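# Put the loose fork into the tray's fork slot

## Task

Place the stray fork in the tray compartment that already holds forks. It must rest on top of or next to those forks, lie flat rather than on its edge, point along the length of the slot, and have its handle facing the same end as theirs. Every item that started in the tray must still sit in its proper slot, and no item may end up in the tray unless it is among others of its kind. The result must hold without the robot supporting anything. Finish by opening the gripper and moving the arm away.

## Robot and tools

Robot: one arm with six joints and a two-finger gripper. Every per-joint list, in commands and in results, uses this order: waist, shoulder, elbow, forearm roll, wrist pitch, wrist roll. The elbow is reversed compared with the arm's URDF, in commands, results and refusals alike, so its stated range of -1.187 to 4.328 becomes about -4.328 to 1.187 in your numbers. The other stated ranges in radians: waist -3.491 to 3.491, shoulder -3.140 to 3.140, forearm roll -3.316 to 3.316, wrist pitch -3.140 to 3.140, wrist roll -3.927 to 3.927. A real end stop may differ by up to 0.010 rad either way.

Scene frame: origin on the table top under the arm's base, +z up, +x forward, +y to the left when facing along +x. The base may sit tilted on the table. Results report end_effector_position in metres and end_effector_quat_wxyz. That position is the point between the pads when closed and gets less accurate at long reach. The fingers point along the gripper's +z and close along its y. Closed fingertips extend about 33 mm past that point, open ones about 9 mm. Closing pushes the tips roughly 24 mm farther out, so keep that clearance above the table.

The row, shared by execute_actions and move: 9 numbers, each from -1 to 1. The first six are joint offsets, not absolute angles, scaled so that 1.0 equals 1.983 rad for waist and shoulder, 2.38 rad for the elbow, and 2.975 rad for the three wrist joints. The last three control the gripper. gripper/position is absolute: +1 is fully open (140 mm), about -0.8 is pads touching, -1 closes until blocked. gripper/force_limit: around 14 N at -1, 60 N at 0, 107 N at +1. gripper/speed: around 30 mm/s at -1, 140 at 0, 250 at +1.

execute_actions(actions): a list of actions. Each action is a table of at most 15 rows, and each row runs for one 1/30 s step. A shorter table repeats its final row until 15 steps are used. Offsets are measured from the joint angles at the start of that action, never from the row before. For a call's first action, that start is the last reported angles. If an action would push a joint more than 0.010 rad outside its range in the outward direction, it is refused. A malformed action, or a first action that fails this check, rejects the whole call with no motion. A request past a joint's real end is cut off at the end, and the result may say "joint sent to its limit". Not seeing that line does not prove there is more room. Passing an empty list simply returns the state and the images.

move(target, speed, blocking): target is one 9-number row. Its offsets are measured from the "Joint positions" in the most recent result that showed them. All joints progress together along paths lasting 0.5 to 10 s, so the hand traces a curve. speed is the path speed, in rad/s, of the joint with the farthest to travel: 0.01 to 2, default 0.5. Moves do not avoid obstacles. A target well beyond a contact, or a fast approach, hits hard; the arm is stiff, so even a small overshoot into something firm can trigger a fault. The result includes a "move:" line with the outcome (done, off_target, moving, held, fault), limits=held or limits=none, and the joint farthest from target. With blocking=false the result comes back after 0.5 s and the motion continues. Until an end is reported, poll with wait or cancel with stop; other moves and rows are rejected.

wait(seconds, 0 to 10): the arm keeps its last command. It returns early if a move finishes. stop: brakes a running move, needing some distance; the fingers keep going. zoom_image(camera, region): camera is cam_high (896x504), cam_low (896x504) or cam_wrist (504x504, fisheye). region is [x0, y0, x1, y1] in pixels from the top-left, at most 504 by 504. finished_scene(scene): pass the current scene's number once the goal is met and stable. This is final, and its result reports success.

Reading results: "Joint positions" and "Joint velocities" are in rad and rad/s. "Joint targets" are the angles currently being driven toward, which can keep changing on their own. Drive limits: 2.62 rad/s for waist and shoulder, 3.14 for the elbow, 3.93 for the wrist joints, reached after 0.5 s from rest. Targets are held within 0.805, 0.966 or 1.21 rad of the measured angles, and they are scaled back if they would put the hand more than 70 mm from its measured spot. As a result, large motions take several actions, and an unfinished motion may need to be commanded again. "joint command not followed" means the clearance check altered some targets; mounts and posts count as part of the arm.

Gripping: close with position -1 and confirm object_status 2. The codes are 0 moving, 1 blocked while opening, 2 blocked while closing, 3 at the requested position or pads met (a thin item may still be held). To squeeze harder while the status is 2, raise force_limit and also change position slightly, for example from -1 to -0.98. position_measured is in counts: 3 fully open, 230 pads together.

Things to avoid: faults. Reaching a load limit (148 N m for waist, shoulder and elbow; 37.2 N m for the wrist joints, with held weight included), or an external force of 150 N, freezes the arm for 10 s and cancels the rest of the call. Holding loads for long heats the motors; a MOTOR HOT warning comes before an OVER-TEMPERATURE FAULT. Also avoid dropping, slipping, slamming, or pushing objects hard, and never let anything leave the table. Loose items may be nudged now and then by outside pushes.

Each tool is called after "Emit:" as name([rows], argument=value, ...), one row to a line, values as JSON.

## Session

Emit:
execute_actions(actions=[])

Scene clock: 0.00 s.
end_effector_position=(+0.3875, +0.1953, +0.1780) position_measured=3 object_status=3 end_effector_quat_wxyz=(+0.013, +0.696, +0.710, -0.105)
Joint names: [waist, shoulder, elbow, forearm roll, wrist pitch, wrist roll]
Joint positions: [ 1.145 -0.084  0.806  0.665 -0.689  1.679]
Joint velocities: [ 0.001  0.001  0.     0.    -0.001  0.   ]
Joint targets: [1.145 -0.084 0.806 0.665 -0.689 1.679]

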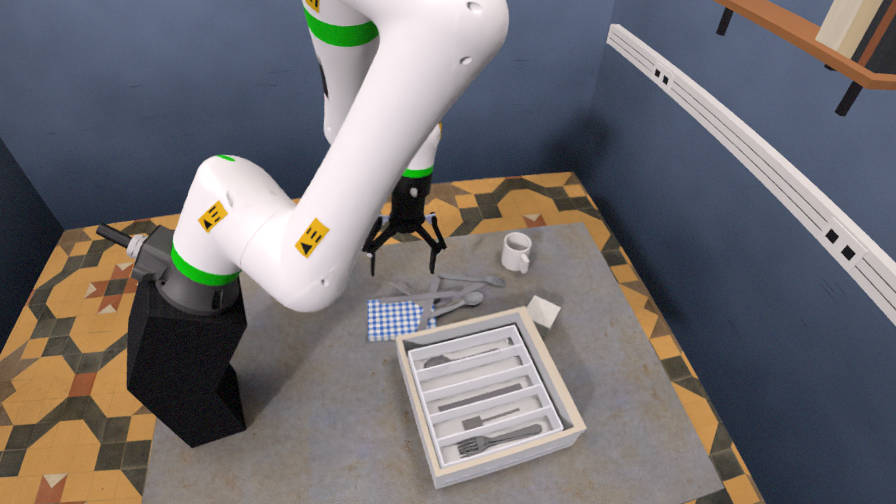

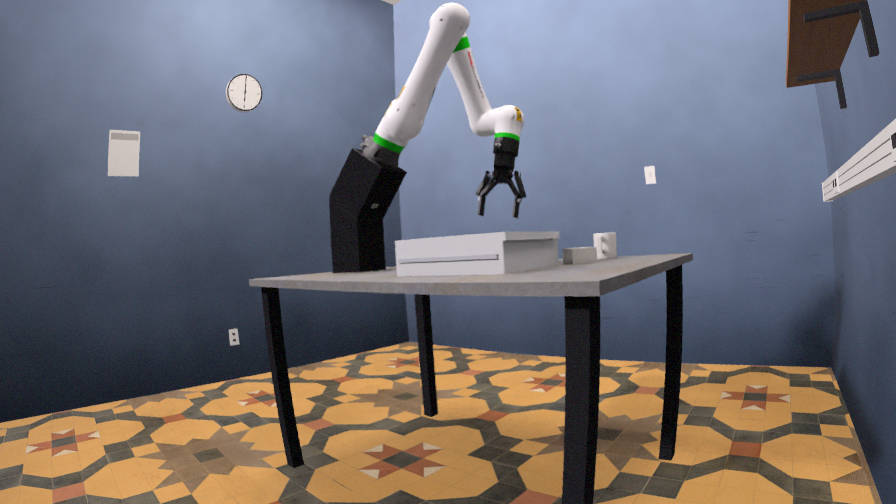

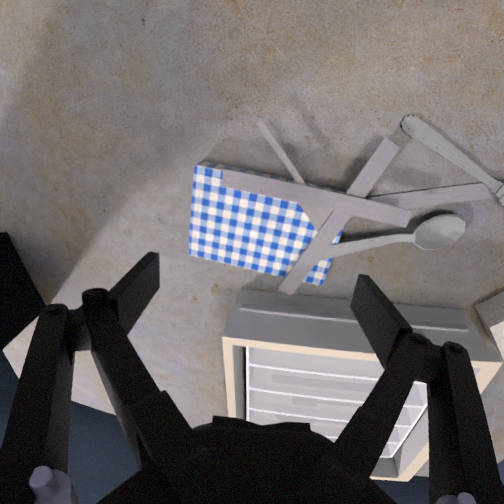

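Emit:
zoom_image(camera="cam_high", region=[340, 230, 620, 490])

Emit:
execute_actions([
  [[0.03,0,0,0,0,0,1,0,0]],
  [[0,0,0,0,0,0,1,0,0]],
])

Emit:
move(target=[0,0.03,0,0,0,0,1,0,0])

Emit:
move(target=[0,0,-0.03,0,0,0,1,0,0])

Emit:
move(target=[0,0,0,0.03,0,0,1,0,0])

Emit:
move(target=[0,0,0,0,-0.03,0,1,0,0])

Emit:
move(target=[0,0,0,0,0,0.05,1,0,0])

Region (340, 230, 620, 490) of cam_high's 896x504 image, scaled by 1.800, with more detail than that image has; it fills the top 468 rows of this view, and the rest is white.

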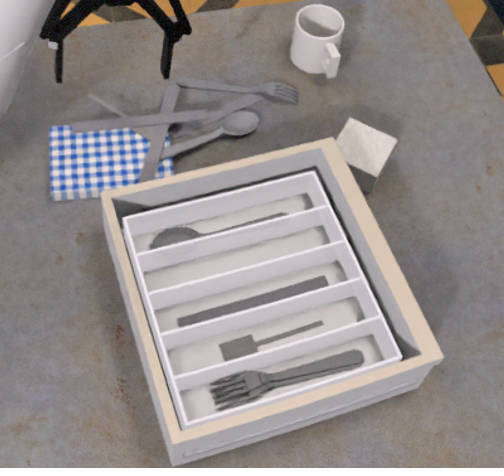

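Scene clock: 4.33 s.
end_effector_position=(+0.3755, +0.2218, +0.1820) position_measured=3 object_status=3 end_effector_quat_wxyz=(+0.001, +0.679, +0.728, -0.095)
Joint names: [waist, shoulder, elbow, forearm roll, wrist pitch, wrist roll]
Joint positions: [ 1.205 -0.084  0.806  0.665 -0.689  1.679]
Joint velocities: [-0.    -0.    -0.     0.002  0.001  0.001]
Joint targets: [1.204 -0.084 0.806 0.665 -0.689 1.679]

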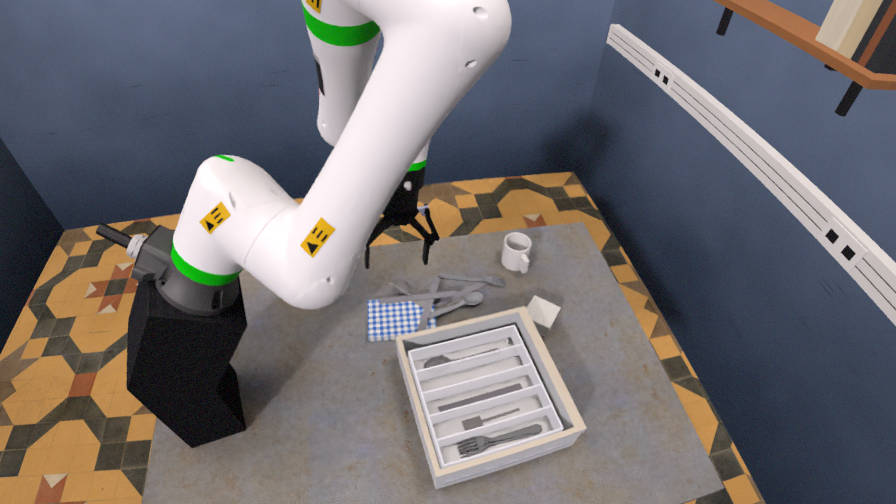

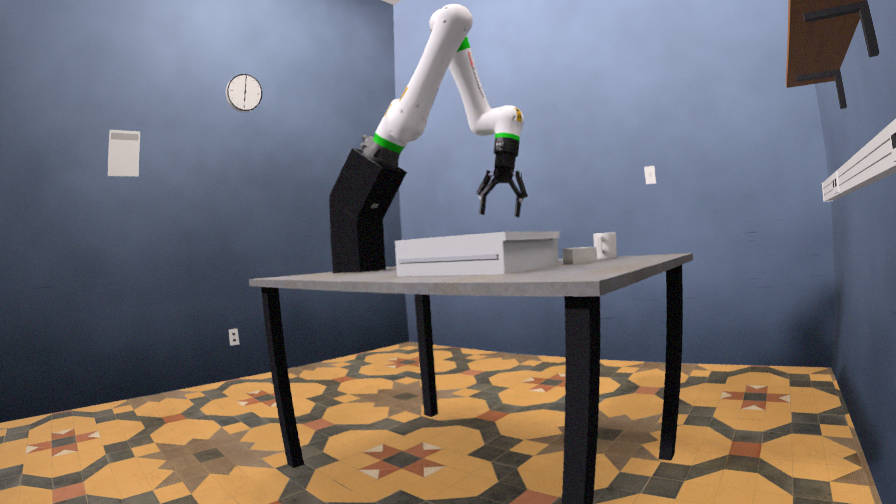

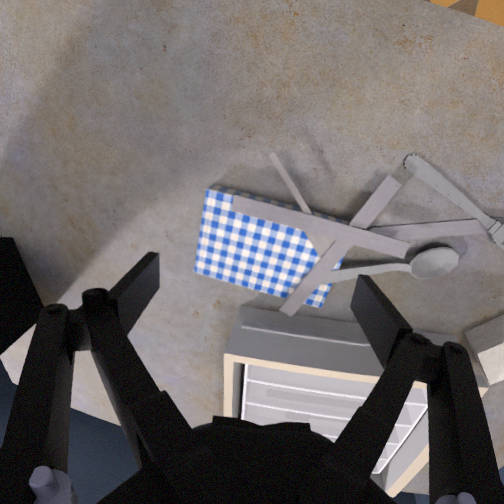

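Scene clock: 5.17 s.
end_effector_position=(+0.3576, +0.2113, +0.1651) position_measured=3 object_status=3 end_effector_quat_wxyz=(+0.005, +0.668, +0.734, -0.122)
Joint names: [waist, shoulder, elbow, forearm roll, wrist pitch, wrist roll]
Joint positions: [ 1.205 -0.025  0.806  0.665 -0.689  1.679]
Joint velocities: [ 0.    -0.001 -0.     0.002  0.     0.   ]
Joint targets: [1.205 -0.024 0.806 0.665 -0.689 1.679]
move: done; limits=none; farthest joint: the waist, 0.000 radians from its target (0.000 radians at the start)

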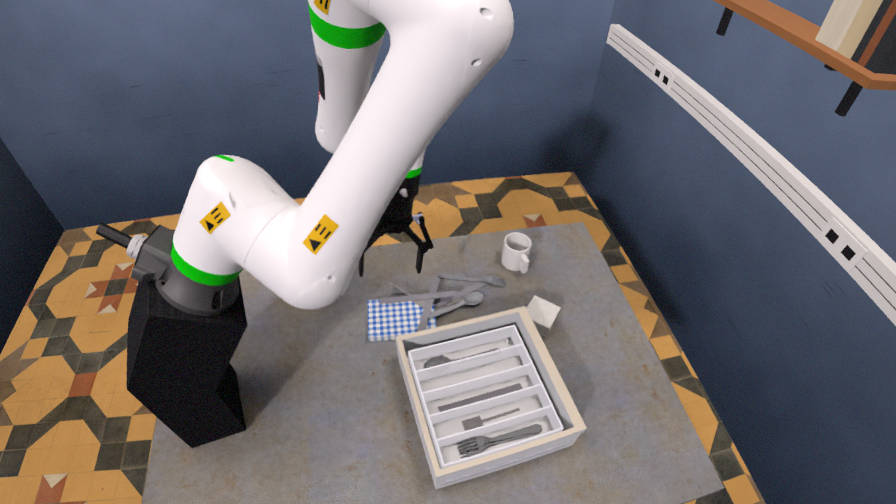

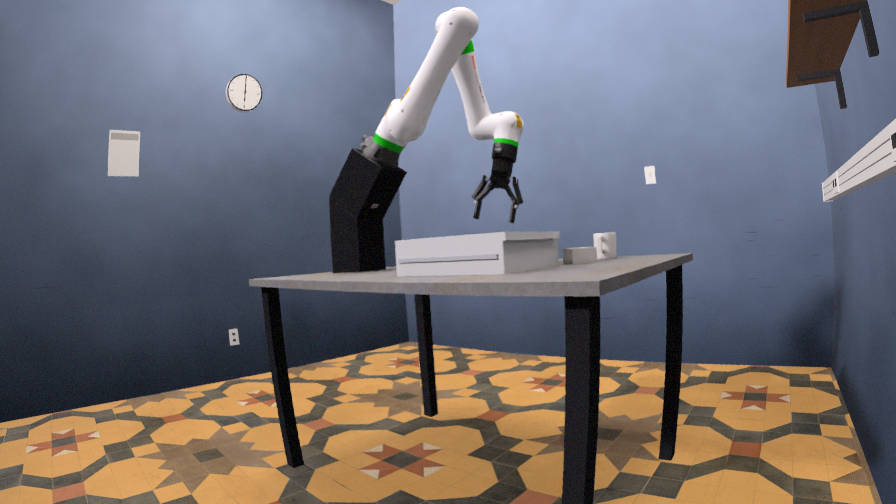

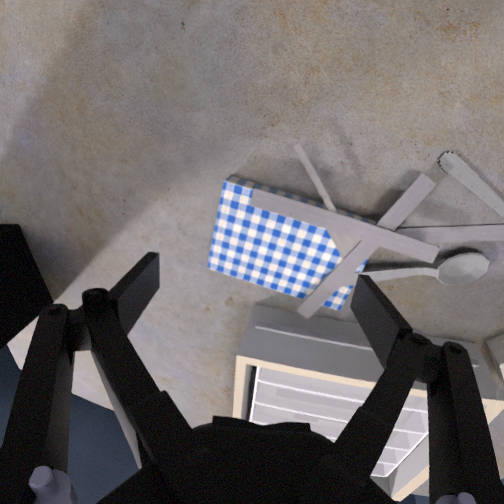

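Scene clock: 6.00 s.
end_effector_position=(+0.3917, +0.2478, +0.1746) position_measured=3 object_status=3 end_effector_quat_wxyz=(+0.000, +0.681, +0.727, -0.090)
Joint names: [waist, shoulder, elbow, forearm roll, wrist pitch, wrist roll]
Joint positions: [ 1.205 -0.024  0.734  0.665 -0.689  1.679]
Joint velocities: [ 0.002 -0.001 -0.001 -0.001 -0.    -0.   ]
Joint targets: [1.205 -0.025 0.734 0.665 -0.689 1.679]
move: done; limits=none; farthest joint: the shoulder, 0.001 radians from its target (0.000 radians at the start)

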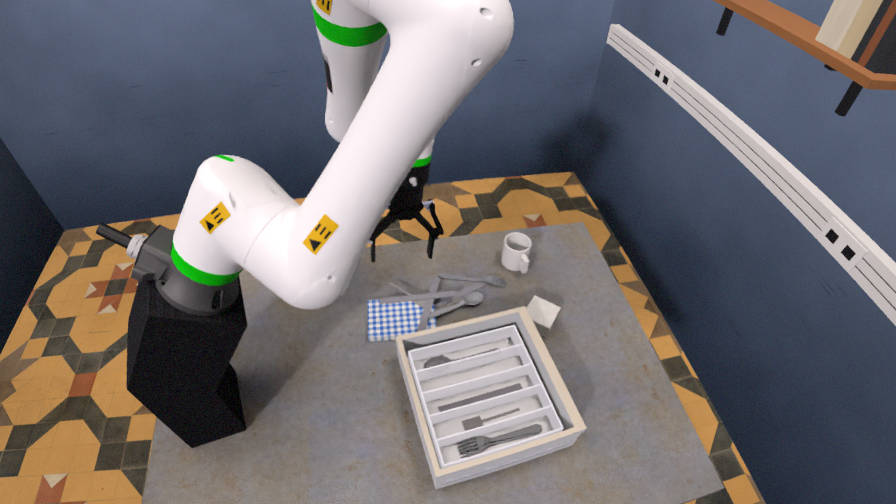

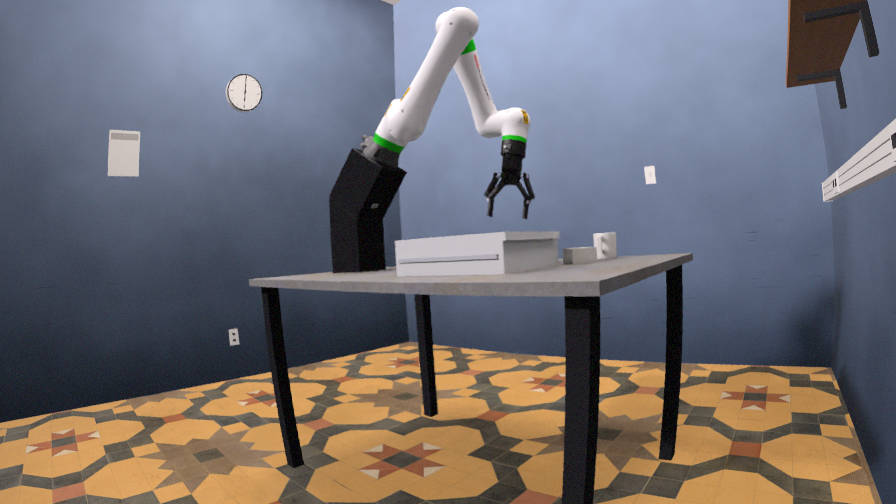

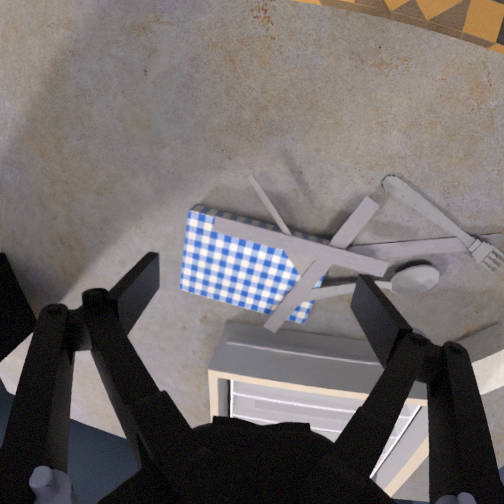

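Scene clock: 6.87 s.
end_effector_position=(+0.4125, +0.2573, +0.1788) position_measured=3 object_status=3 end_effector_quat_wxyz=(+0.019, +0.655, +0.752, -0.071)
Joint names: [waist, shoulder, elbow, forearm roll, wrist pitch, wrist roll]
Joint positions: [ 1.205 -0.024  0.734  0.754 -0.689  1.679]
Joint velocities: [ 0.001 -0.     0.     0.001 -0.     0.001]
Joint targets: [1.205 -0.024 0.734 0.754 -0.689 1.679]
move: done; limits=none; farthest joint: the forearm roll, 0.001 radians from its target (0.090 radians at the start)

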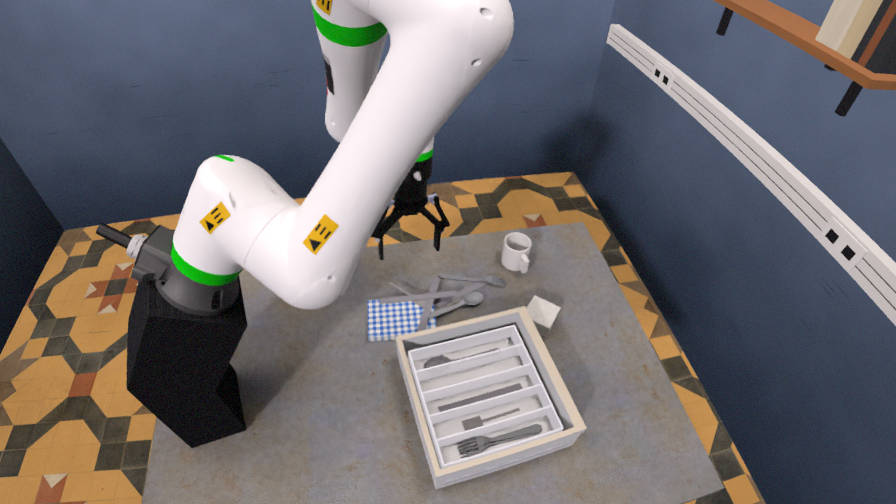

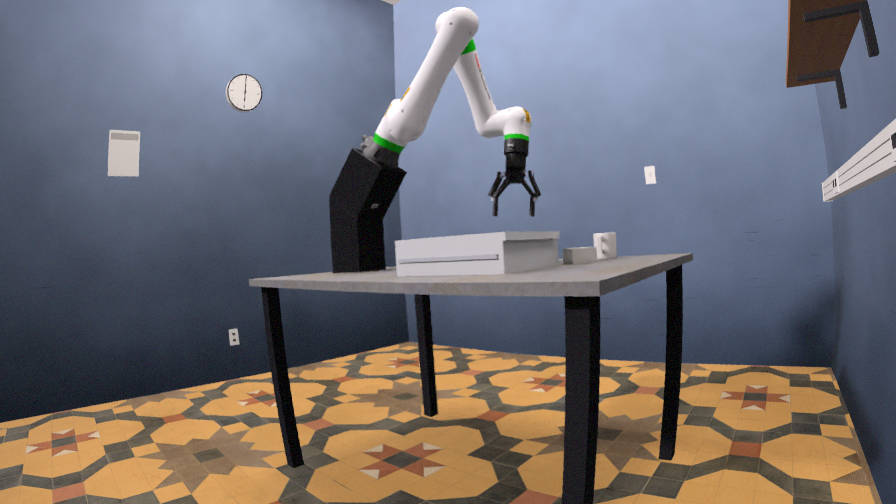

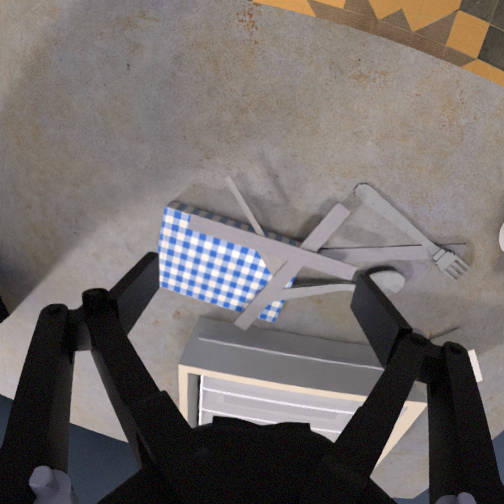

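Scene clock: 7.73 s.
end_effector_position=(+0.4137, +0.2261, +0.1843) position_measured=3 object_status=3 end_effector_quat_wxyz=(+0.049, +0.651, +0.750, -0.104)
Joint names: [waist, shoulder, elbow, forearm roll, wrist pitch, wrist roll]
Joint positions: [ 1.205 -0.024  0.734  0.754 -0.778  1.679]
Joint velocities: [-0.001 -0.002  0.     0.    -0.002 -0.001]
Joint targets: [1.205 -0.024 0.734 0.754 -0.778 1.679]
move: done; limits=none; farthest joint: the waist, 0.000 radians from its target (0.000 radians at the start)

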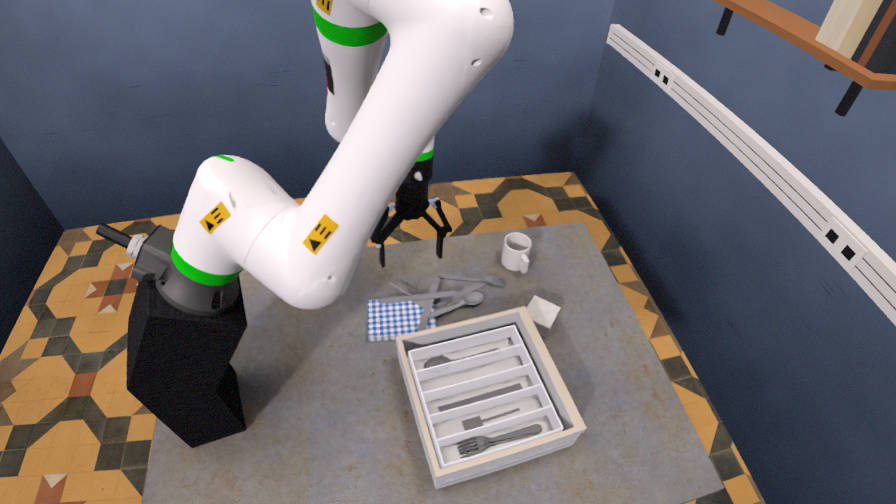

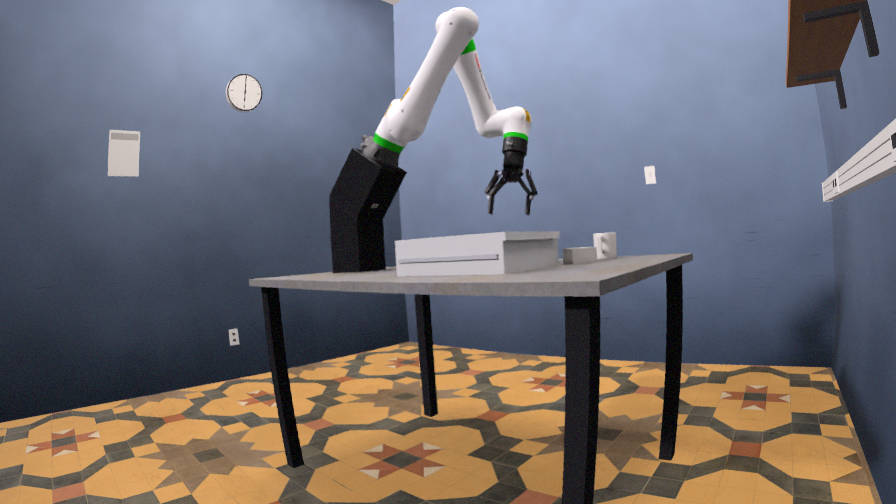

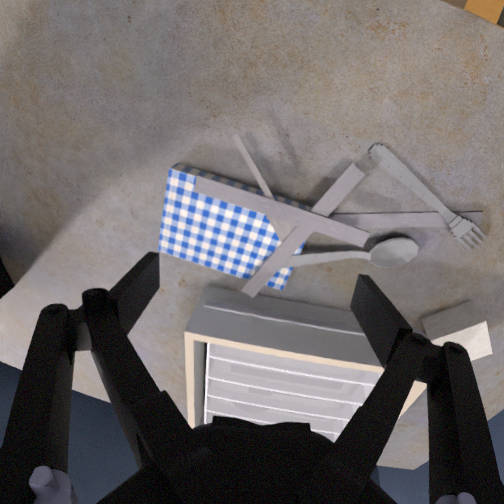

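Scene clock: 8.63 s.
end_effector_position=(+0.4137, +0.2261, +0.1844) position_measured=3 object_status=3 end_effector_quat_wxyz=(+0.041, +0.594, +0.796, -0.107)
Joint names: [waist, shoulder, elbow, forearm roll, wrist pitch, wrist roll]
Joint positions: [ 1.205 -0.024  0.734  0.754 -0.778  1.828]
Joint velocities: [-0.001  0.001  0.001  0.001  0.     0.002]
Joint targets: [1.205 -0.024 0.734 0.754 -0.778 1.828]
move: done; limits=none; farthest joint: the waist, 0.000 radians from its target (0.000 radians at the start)

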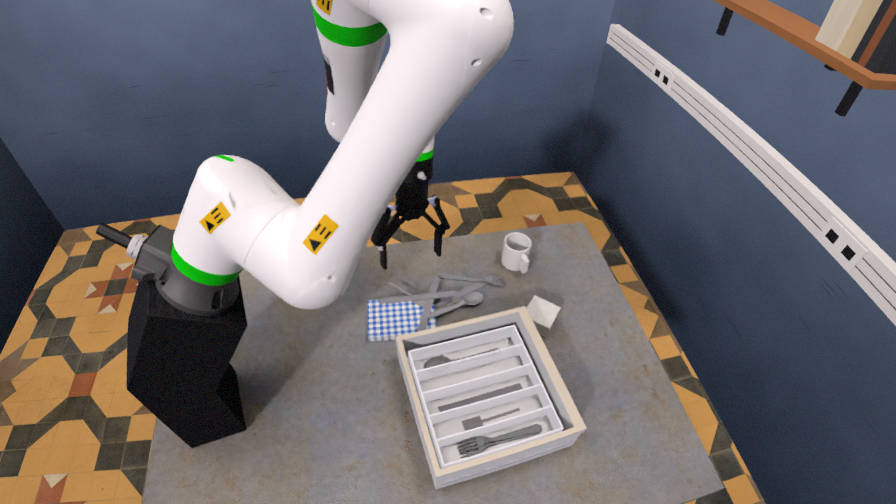

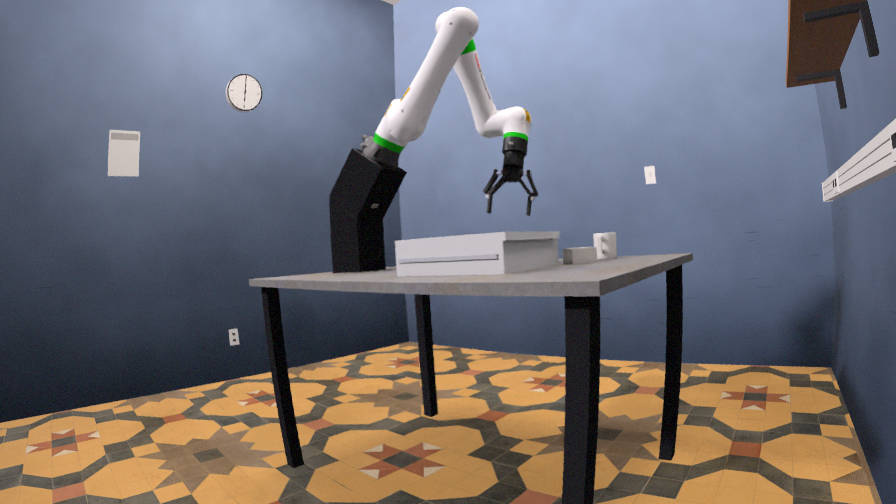

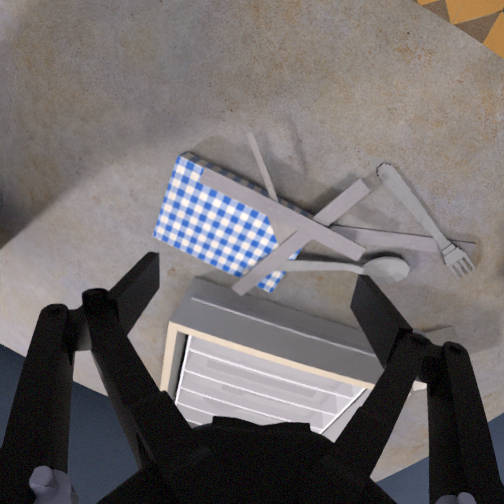

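Emit:
move(target=[-0.108,0.066,-0.111,-0.032,0.081,0.394,0,0,0], speed=1)

Scene clock: 19.93 s.
end_effector_position=(+0.5490, +0.2872, +0.1507) position_measured=129 object_status=3 end_effector_quat_wxyz=(+0.000, +0.209, +0.978, +0.000)
Joint names: [waist, shoulder, elbow, forearm roll, wrist pitch, wrist roll]
Joint positions: [ 0.99   0.106  0.47   0.659 -0.537  3.   ]
Joint velocities: [-0.002 -0.001 -0.001 -0.002 -0.     0.002]
Joint targets: [0.990 0.106 0.470 0.659 -0.537 3.000]
move: done; limits=none; farthest joint: the waist, 0.000 radians from its target (0.214 radians at the start)

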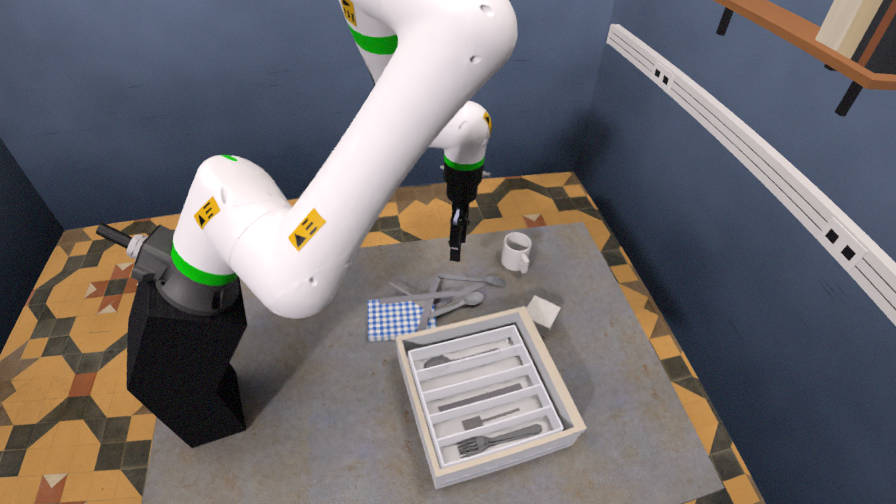

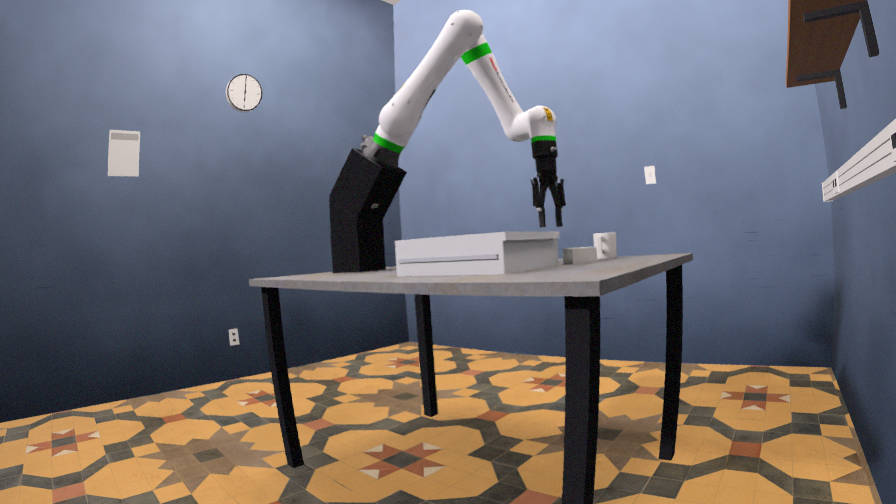

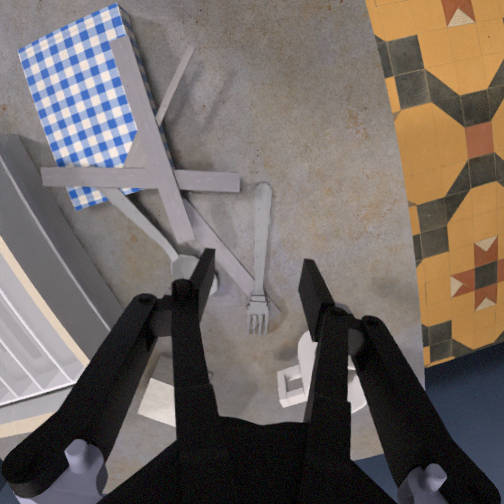

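Emit:
move(target=[-0.048,0.1015,-0.014,0.06,0.0585,-0.029,-0.35,0,0])

Scene clock: 24.73 s.
end_effector_position=(+0.5543, +0.2869, +0.0606) position_measured=173 object_status=3 end_effector_quat_wxyz=(-0.000, +0.186, +0.983, +0.000)
Joint names: [waist, shoulder, elbow, forearm roll, wrist pitch, wrist roll]
Joint positions: [ 0.895  0.308  0.437  0.837 -0.363  2.914]
Joint velocities: [ 0.     0.002 -0.     0.002  0.    -0.   ]
Joint targets: [0.895 0.308 0.437 0.837 -0.363 2.914]
move: done; limits=none; farthest joint: the forearm roll, 0.001 radians from its target (0.179 radians at the start)

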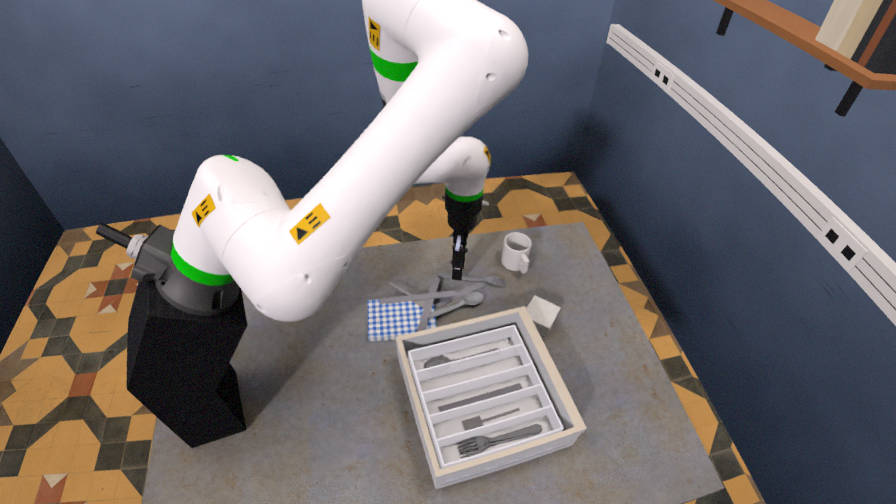

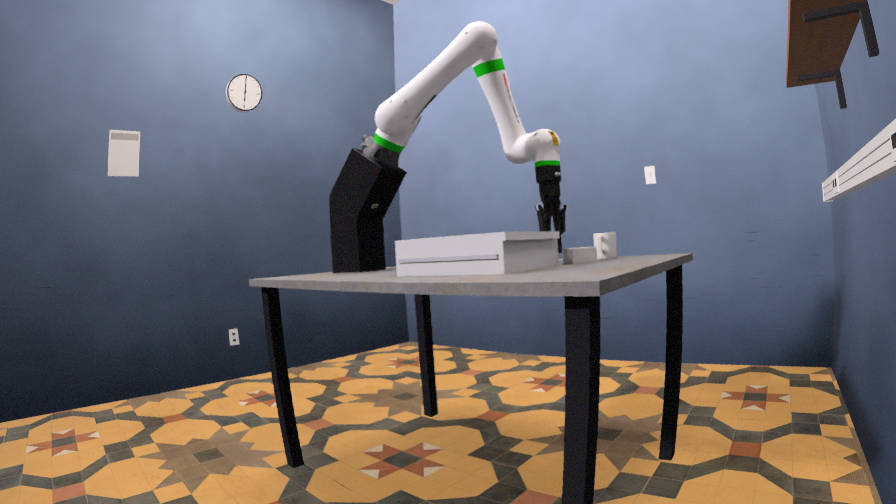

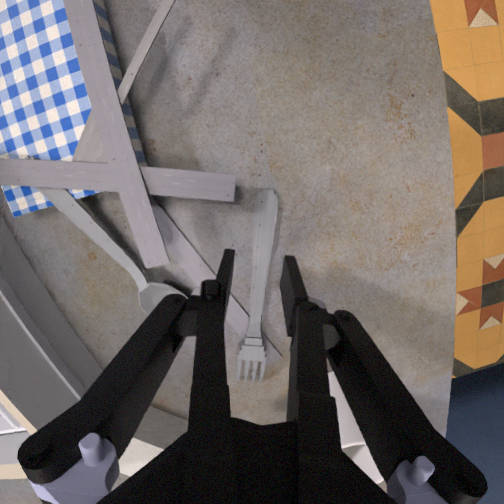

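Extrapolate down by .026.

Emit:
move(target=[-0.013,0.03,-0.008,0.022,0.015,-0.012,-0.45,0,0], speed=0.1)

Emit:
move(target=[0,0,0,0,0,0,-1,0,-0.5])

Emit:
move(target=[0.08,-0.17,0.022,-0.1,-0.097,0,-1,0,-0.5])

Scene clock: 27.50 s.
end_effector_position=(+0.5558, +0.2896, +0.0350) position_measured=186 object_status=3 end_effector_quat_wxyz=(-0.001, +0.178, +0.984, +0.002)
Joint names: [waist, shoulder, elbow, forearm roll, wrist pitch, wrist roll]
Joint positions: [ 0.869  0.367  0.418  0.902 -0.319  2.878]
Joint velocities: [ 0.     0.003 -0.001  0.     0.002 -0.002]
Joint targets: [0.869 0.367 0.418 0.902 -0.319 2.878]
move: done; limits=none; farthest joint: the shoulder, 0.001 radians from its target (0.060 radians at the start)

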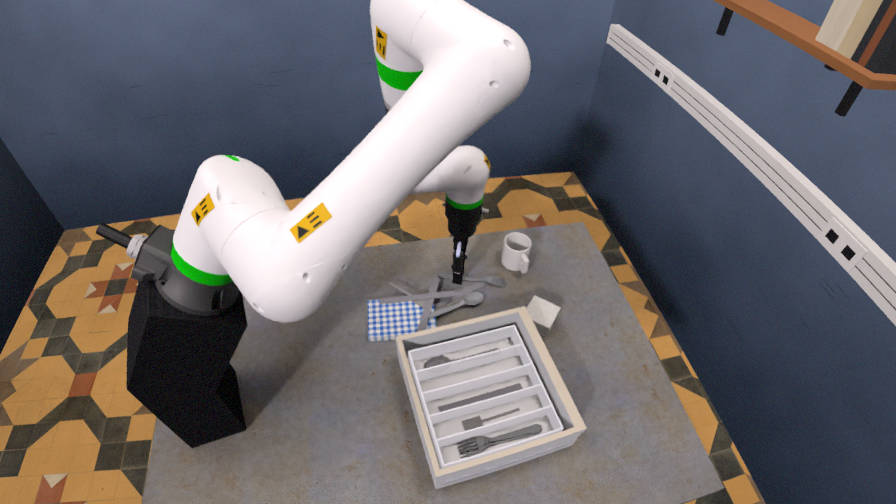

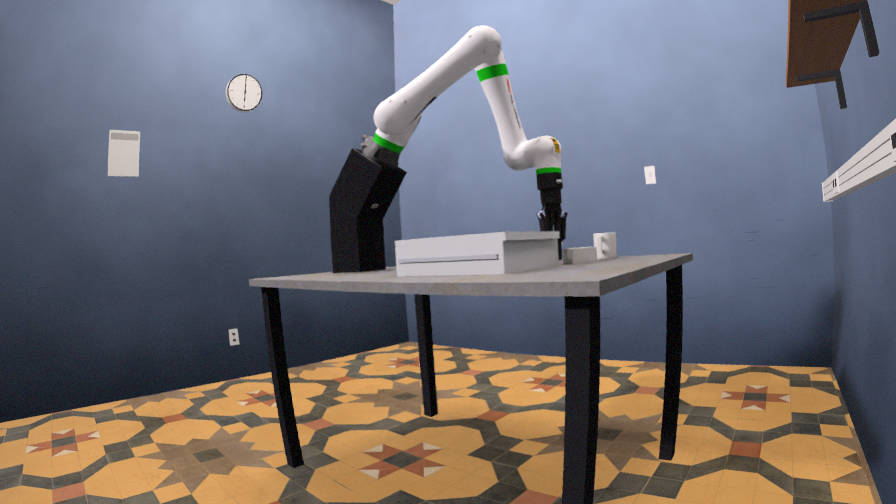

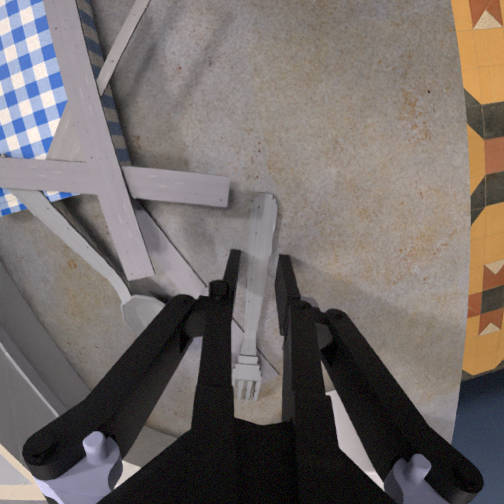

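Scene clock: 28.00 s.
end_effector_position=(+0.5558, +0.2897, +0.0350) position_measured=212 object_status=2 end_effector_quat_wxyz=(-0.001, +0.178, +0.984, +0.002)
Joint names: [waist, shoulder, elbow, forearm roll, wrist pitch, wrist roll]
Joint positions: [ 0.869  0.367  0.418  0.902 -0.319  2.878]
Joint velocities: [ 0.001 -0.001 -0.001 -0.001  0.001  0.   ]
Joint targets: [0.869 0.367 0.418 0.902 -0.319 2.878]
move: done; limits=none; farthest joint: the waist, 0.000 radians from its target (0.000 radians at the start)

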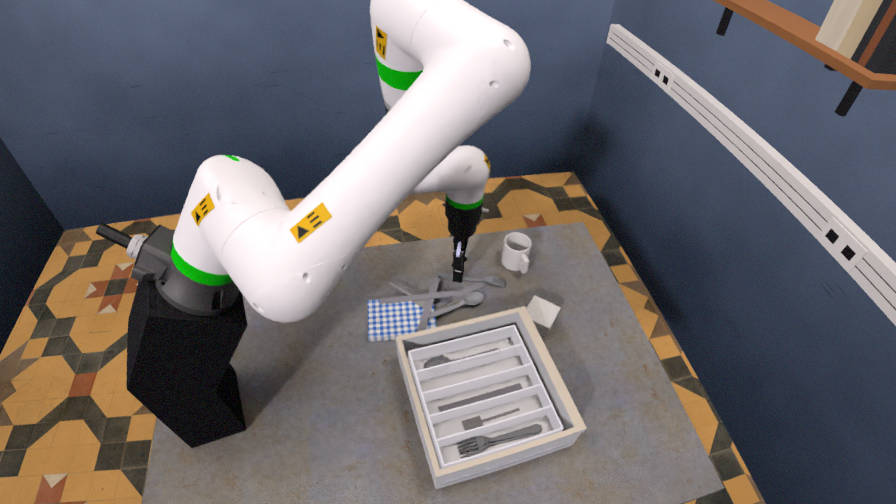

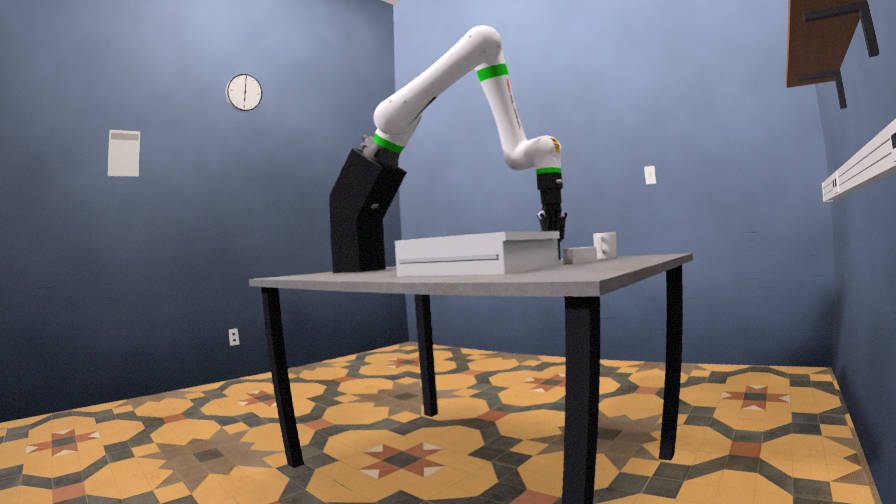

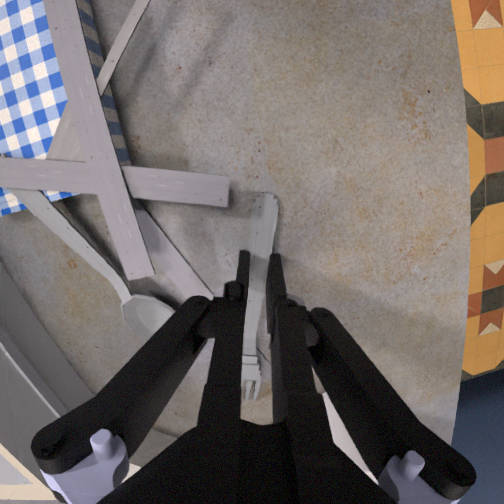

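Scene clock: 29.23 s.
end_effector_position=(+0.5482, +0.2912, +0.1868) position_measured=212 object_status=2 end_effector_quat_wxyz=(-0.001, +0.287, +0.958, +0.006)
Joint names: [waist, shoulder, elbow, forearm roll, wrist pitch, wrist roll]
Joint positions: [ 1.028  0.03   0.47   0.605 -0.607  2.878]
Joint velocities: [ 0.001 -0.002  0.001  0.    -0.001 -0.   ]
Joint targets: [1.028 0.030 0.470 0.605 -0.607 2.878]
move: done; limits=none; farthest joint: the waist, 0.000 radians from its target (0.158 radians at the start)

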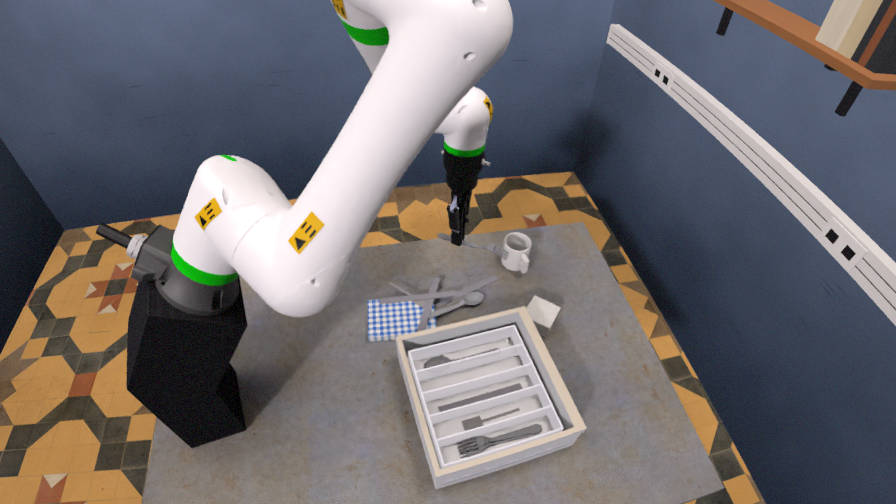

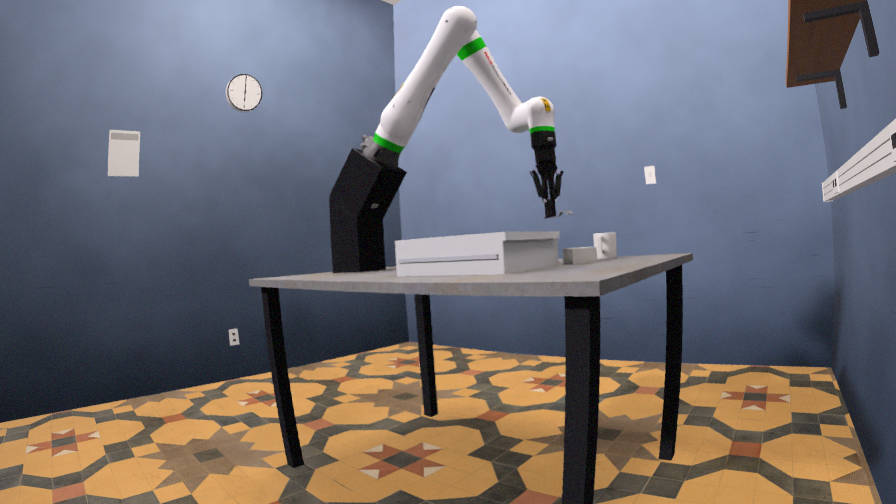

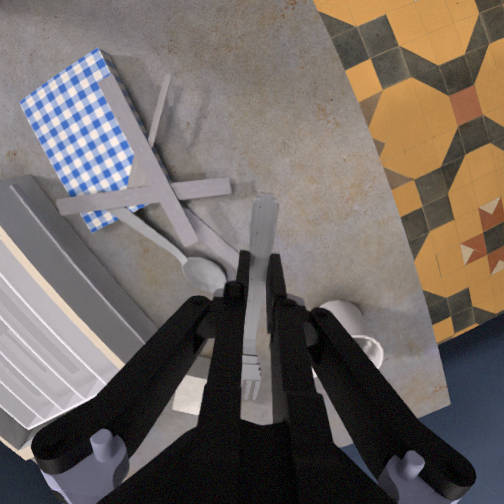

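Emit:
move(target=[-0.499,0.0535,-0.139,-0.3187,-0.042,-0.288,-1,0,-0.5], speed=0.6)

Scene clock: 33.77 s.
end_effector_position=(+0.6104, -0.1490, +0.1904) position_measured=212 object_status=2 end_effector_quat_wxyz=(-0.000, +0.999, +0.053, +0.000)
Joint names: [waist, shoulder, elbow, forearm roll, wrist pitch, wrist roll]
Joint positions: [ 0.039  0.136  0.139 -0.343 -0.732  2.021]
Joint velocities: [-0.004 -0.    -0.002 -0.    -0.    -0.001]
Joint targets: [0.038 0.136 0.139 -0.343 -0.732 2.021]
move: done; limits=none; farthest joint: the waist, 0.000 radians from its target (0.990 radians at the start)

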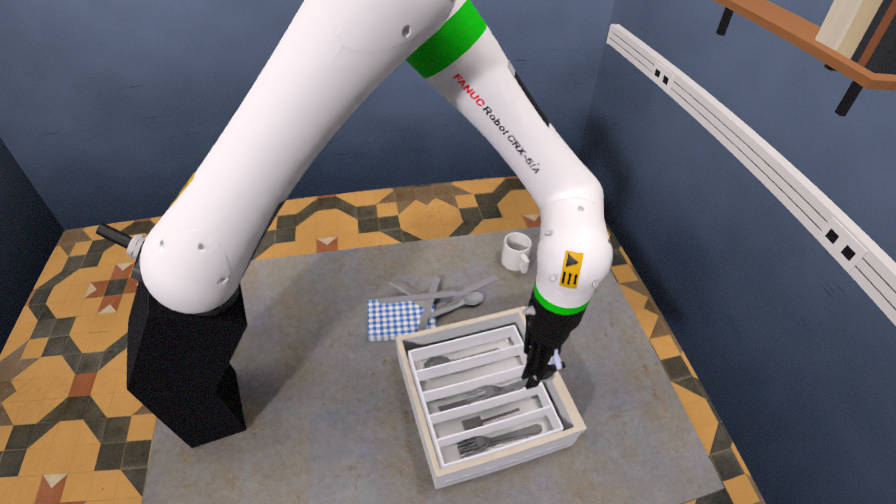

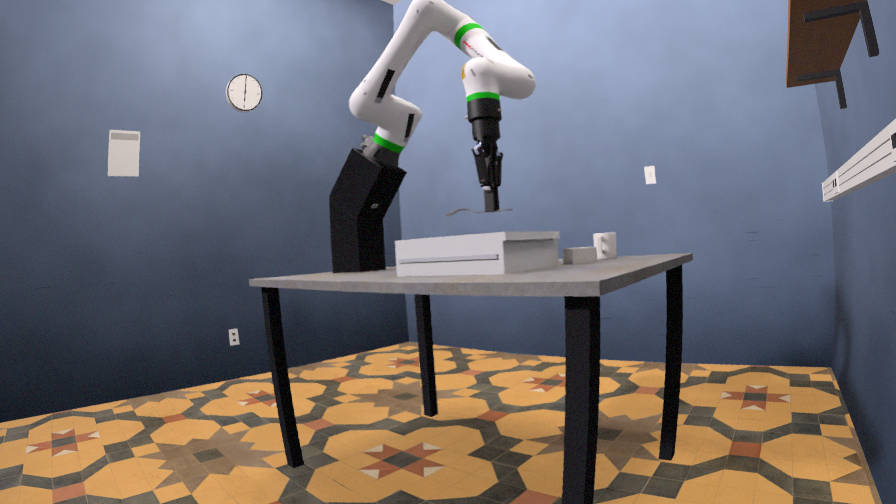

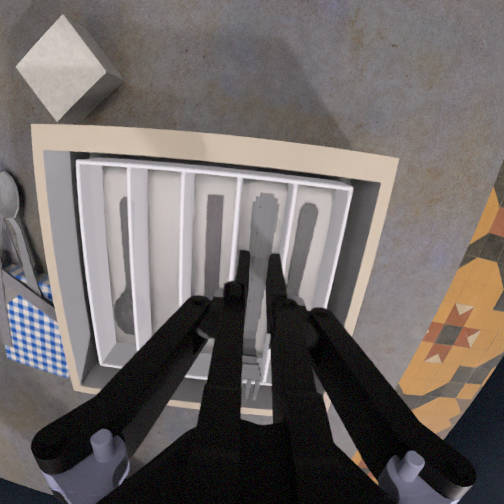

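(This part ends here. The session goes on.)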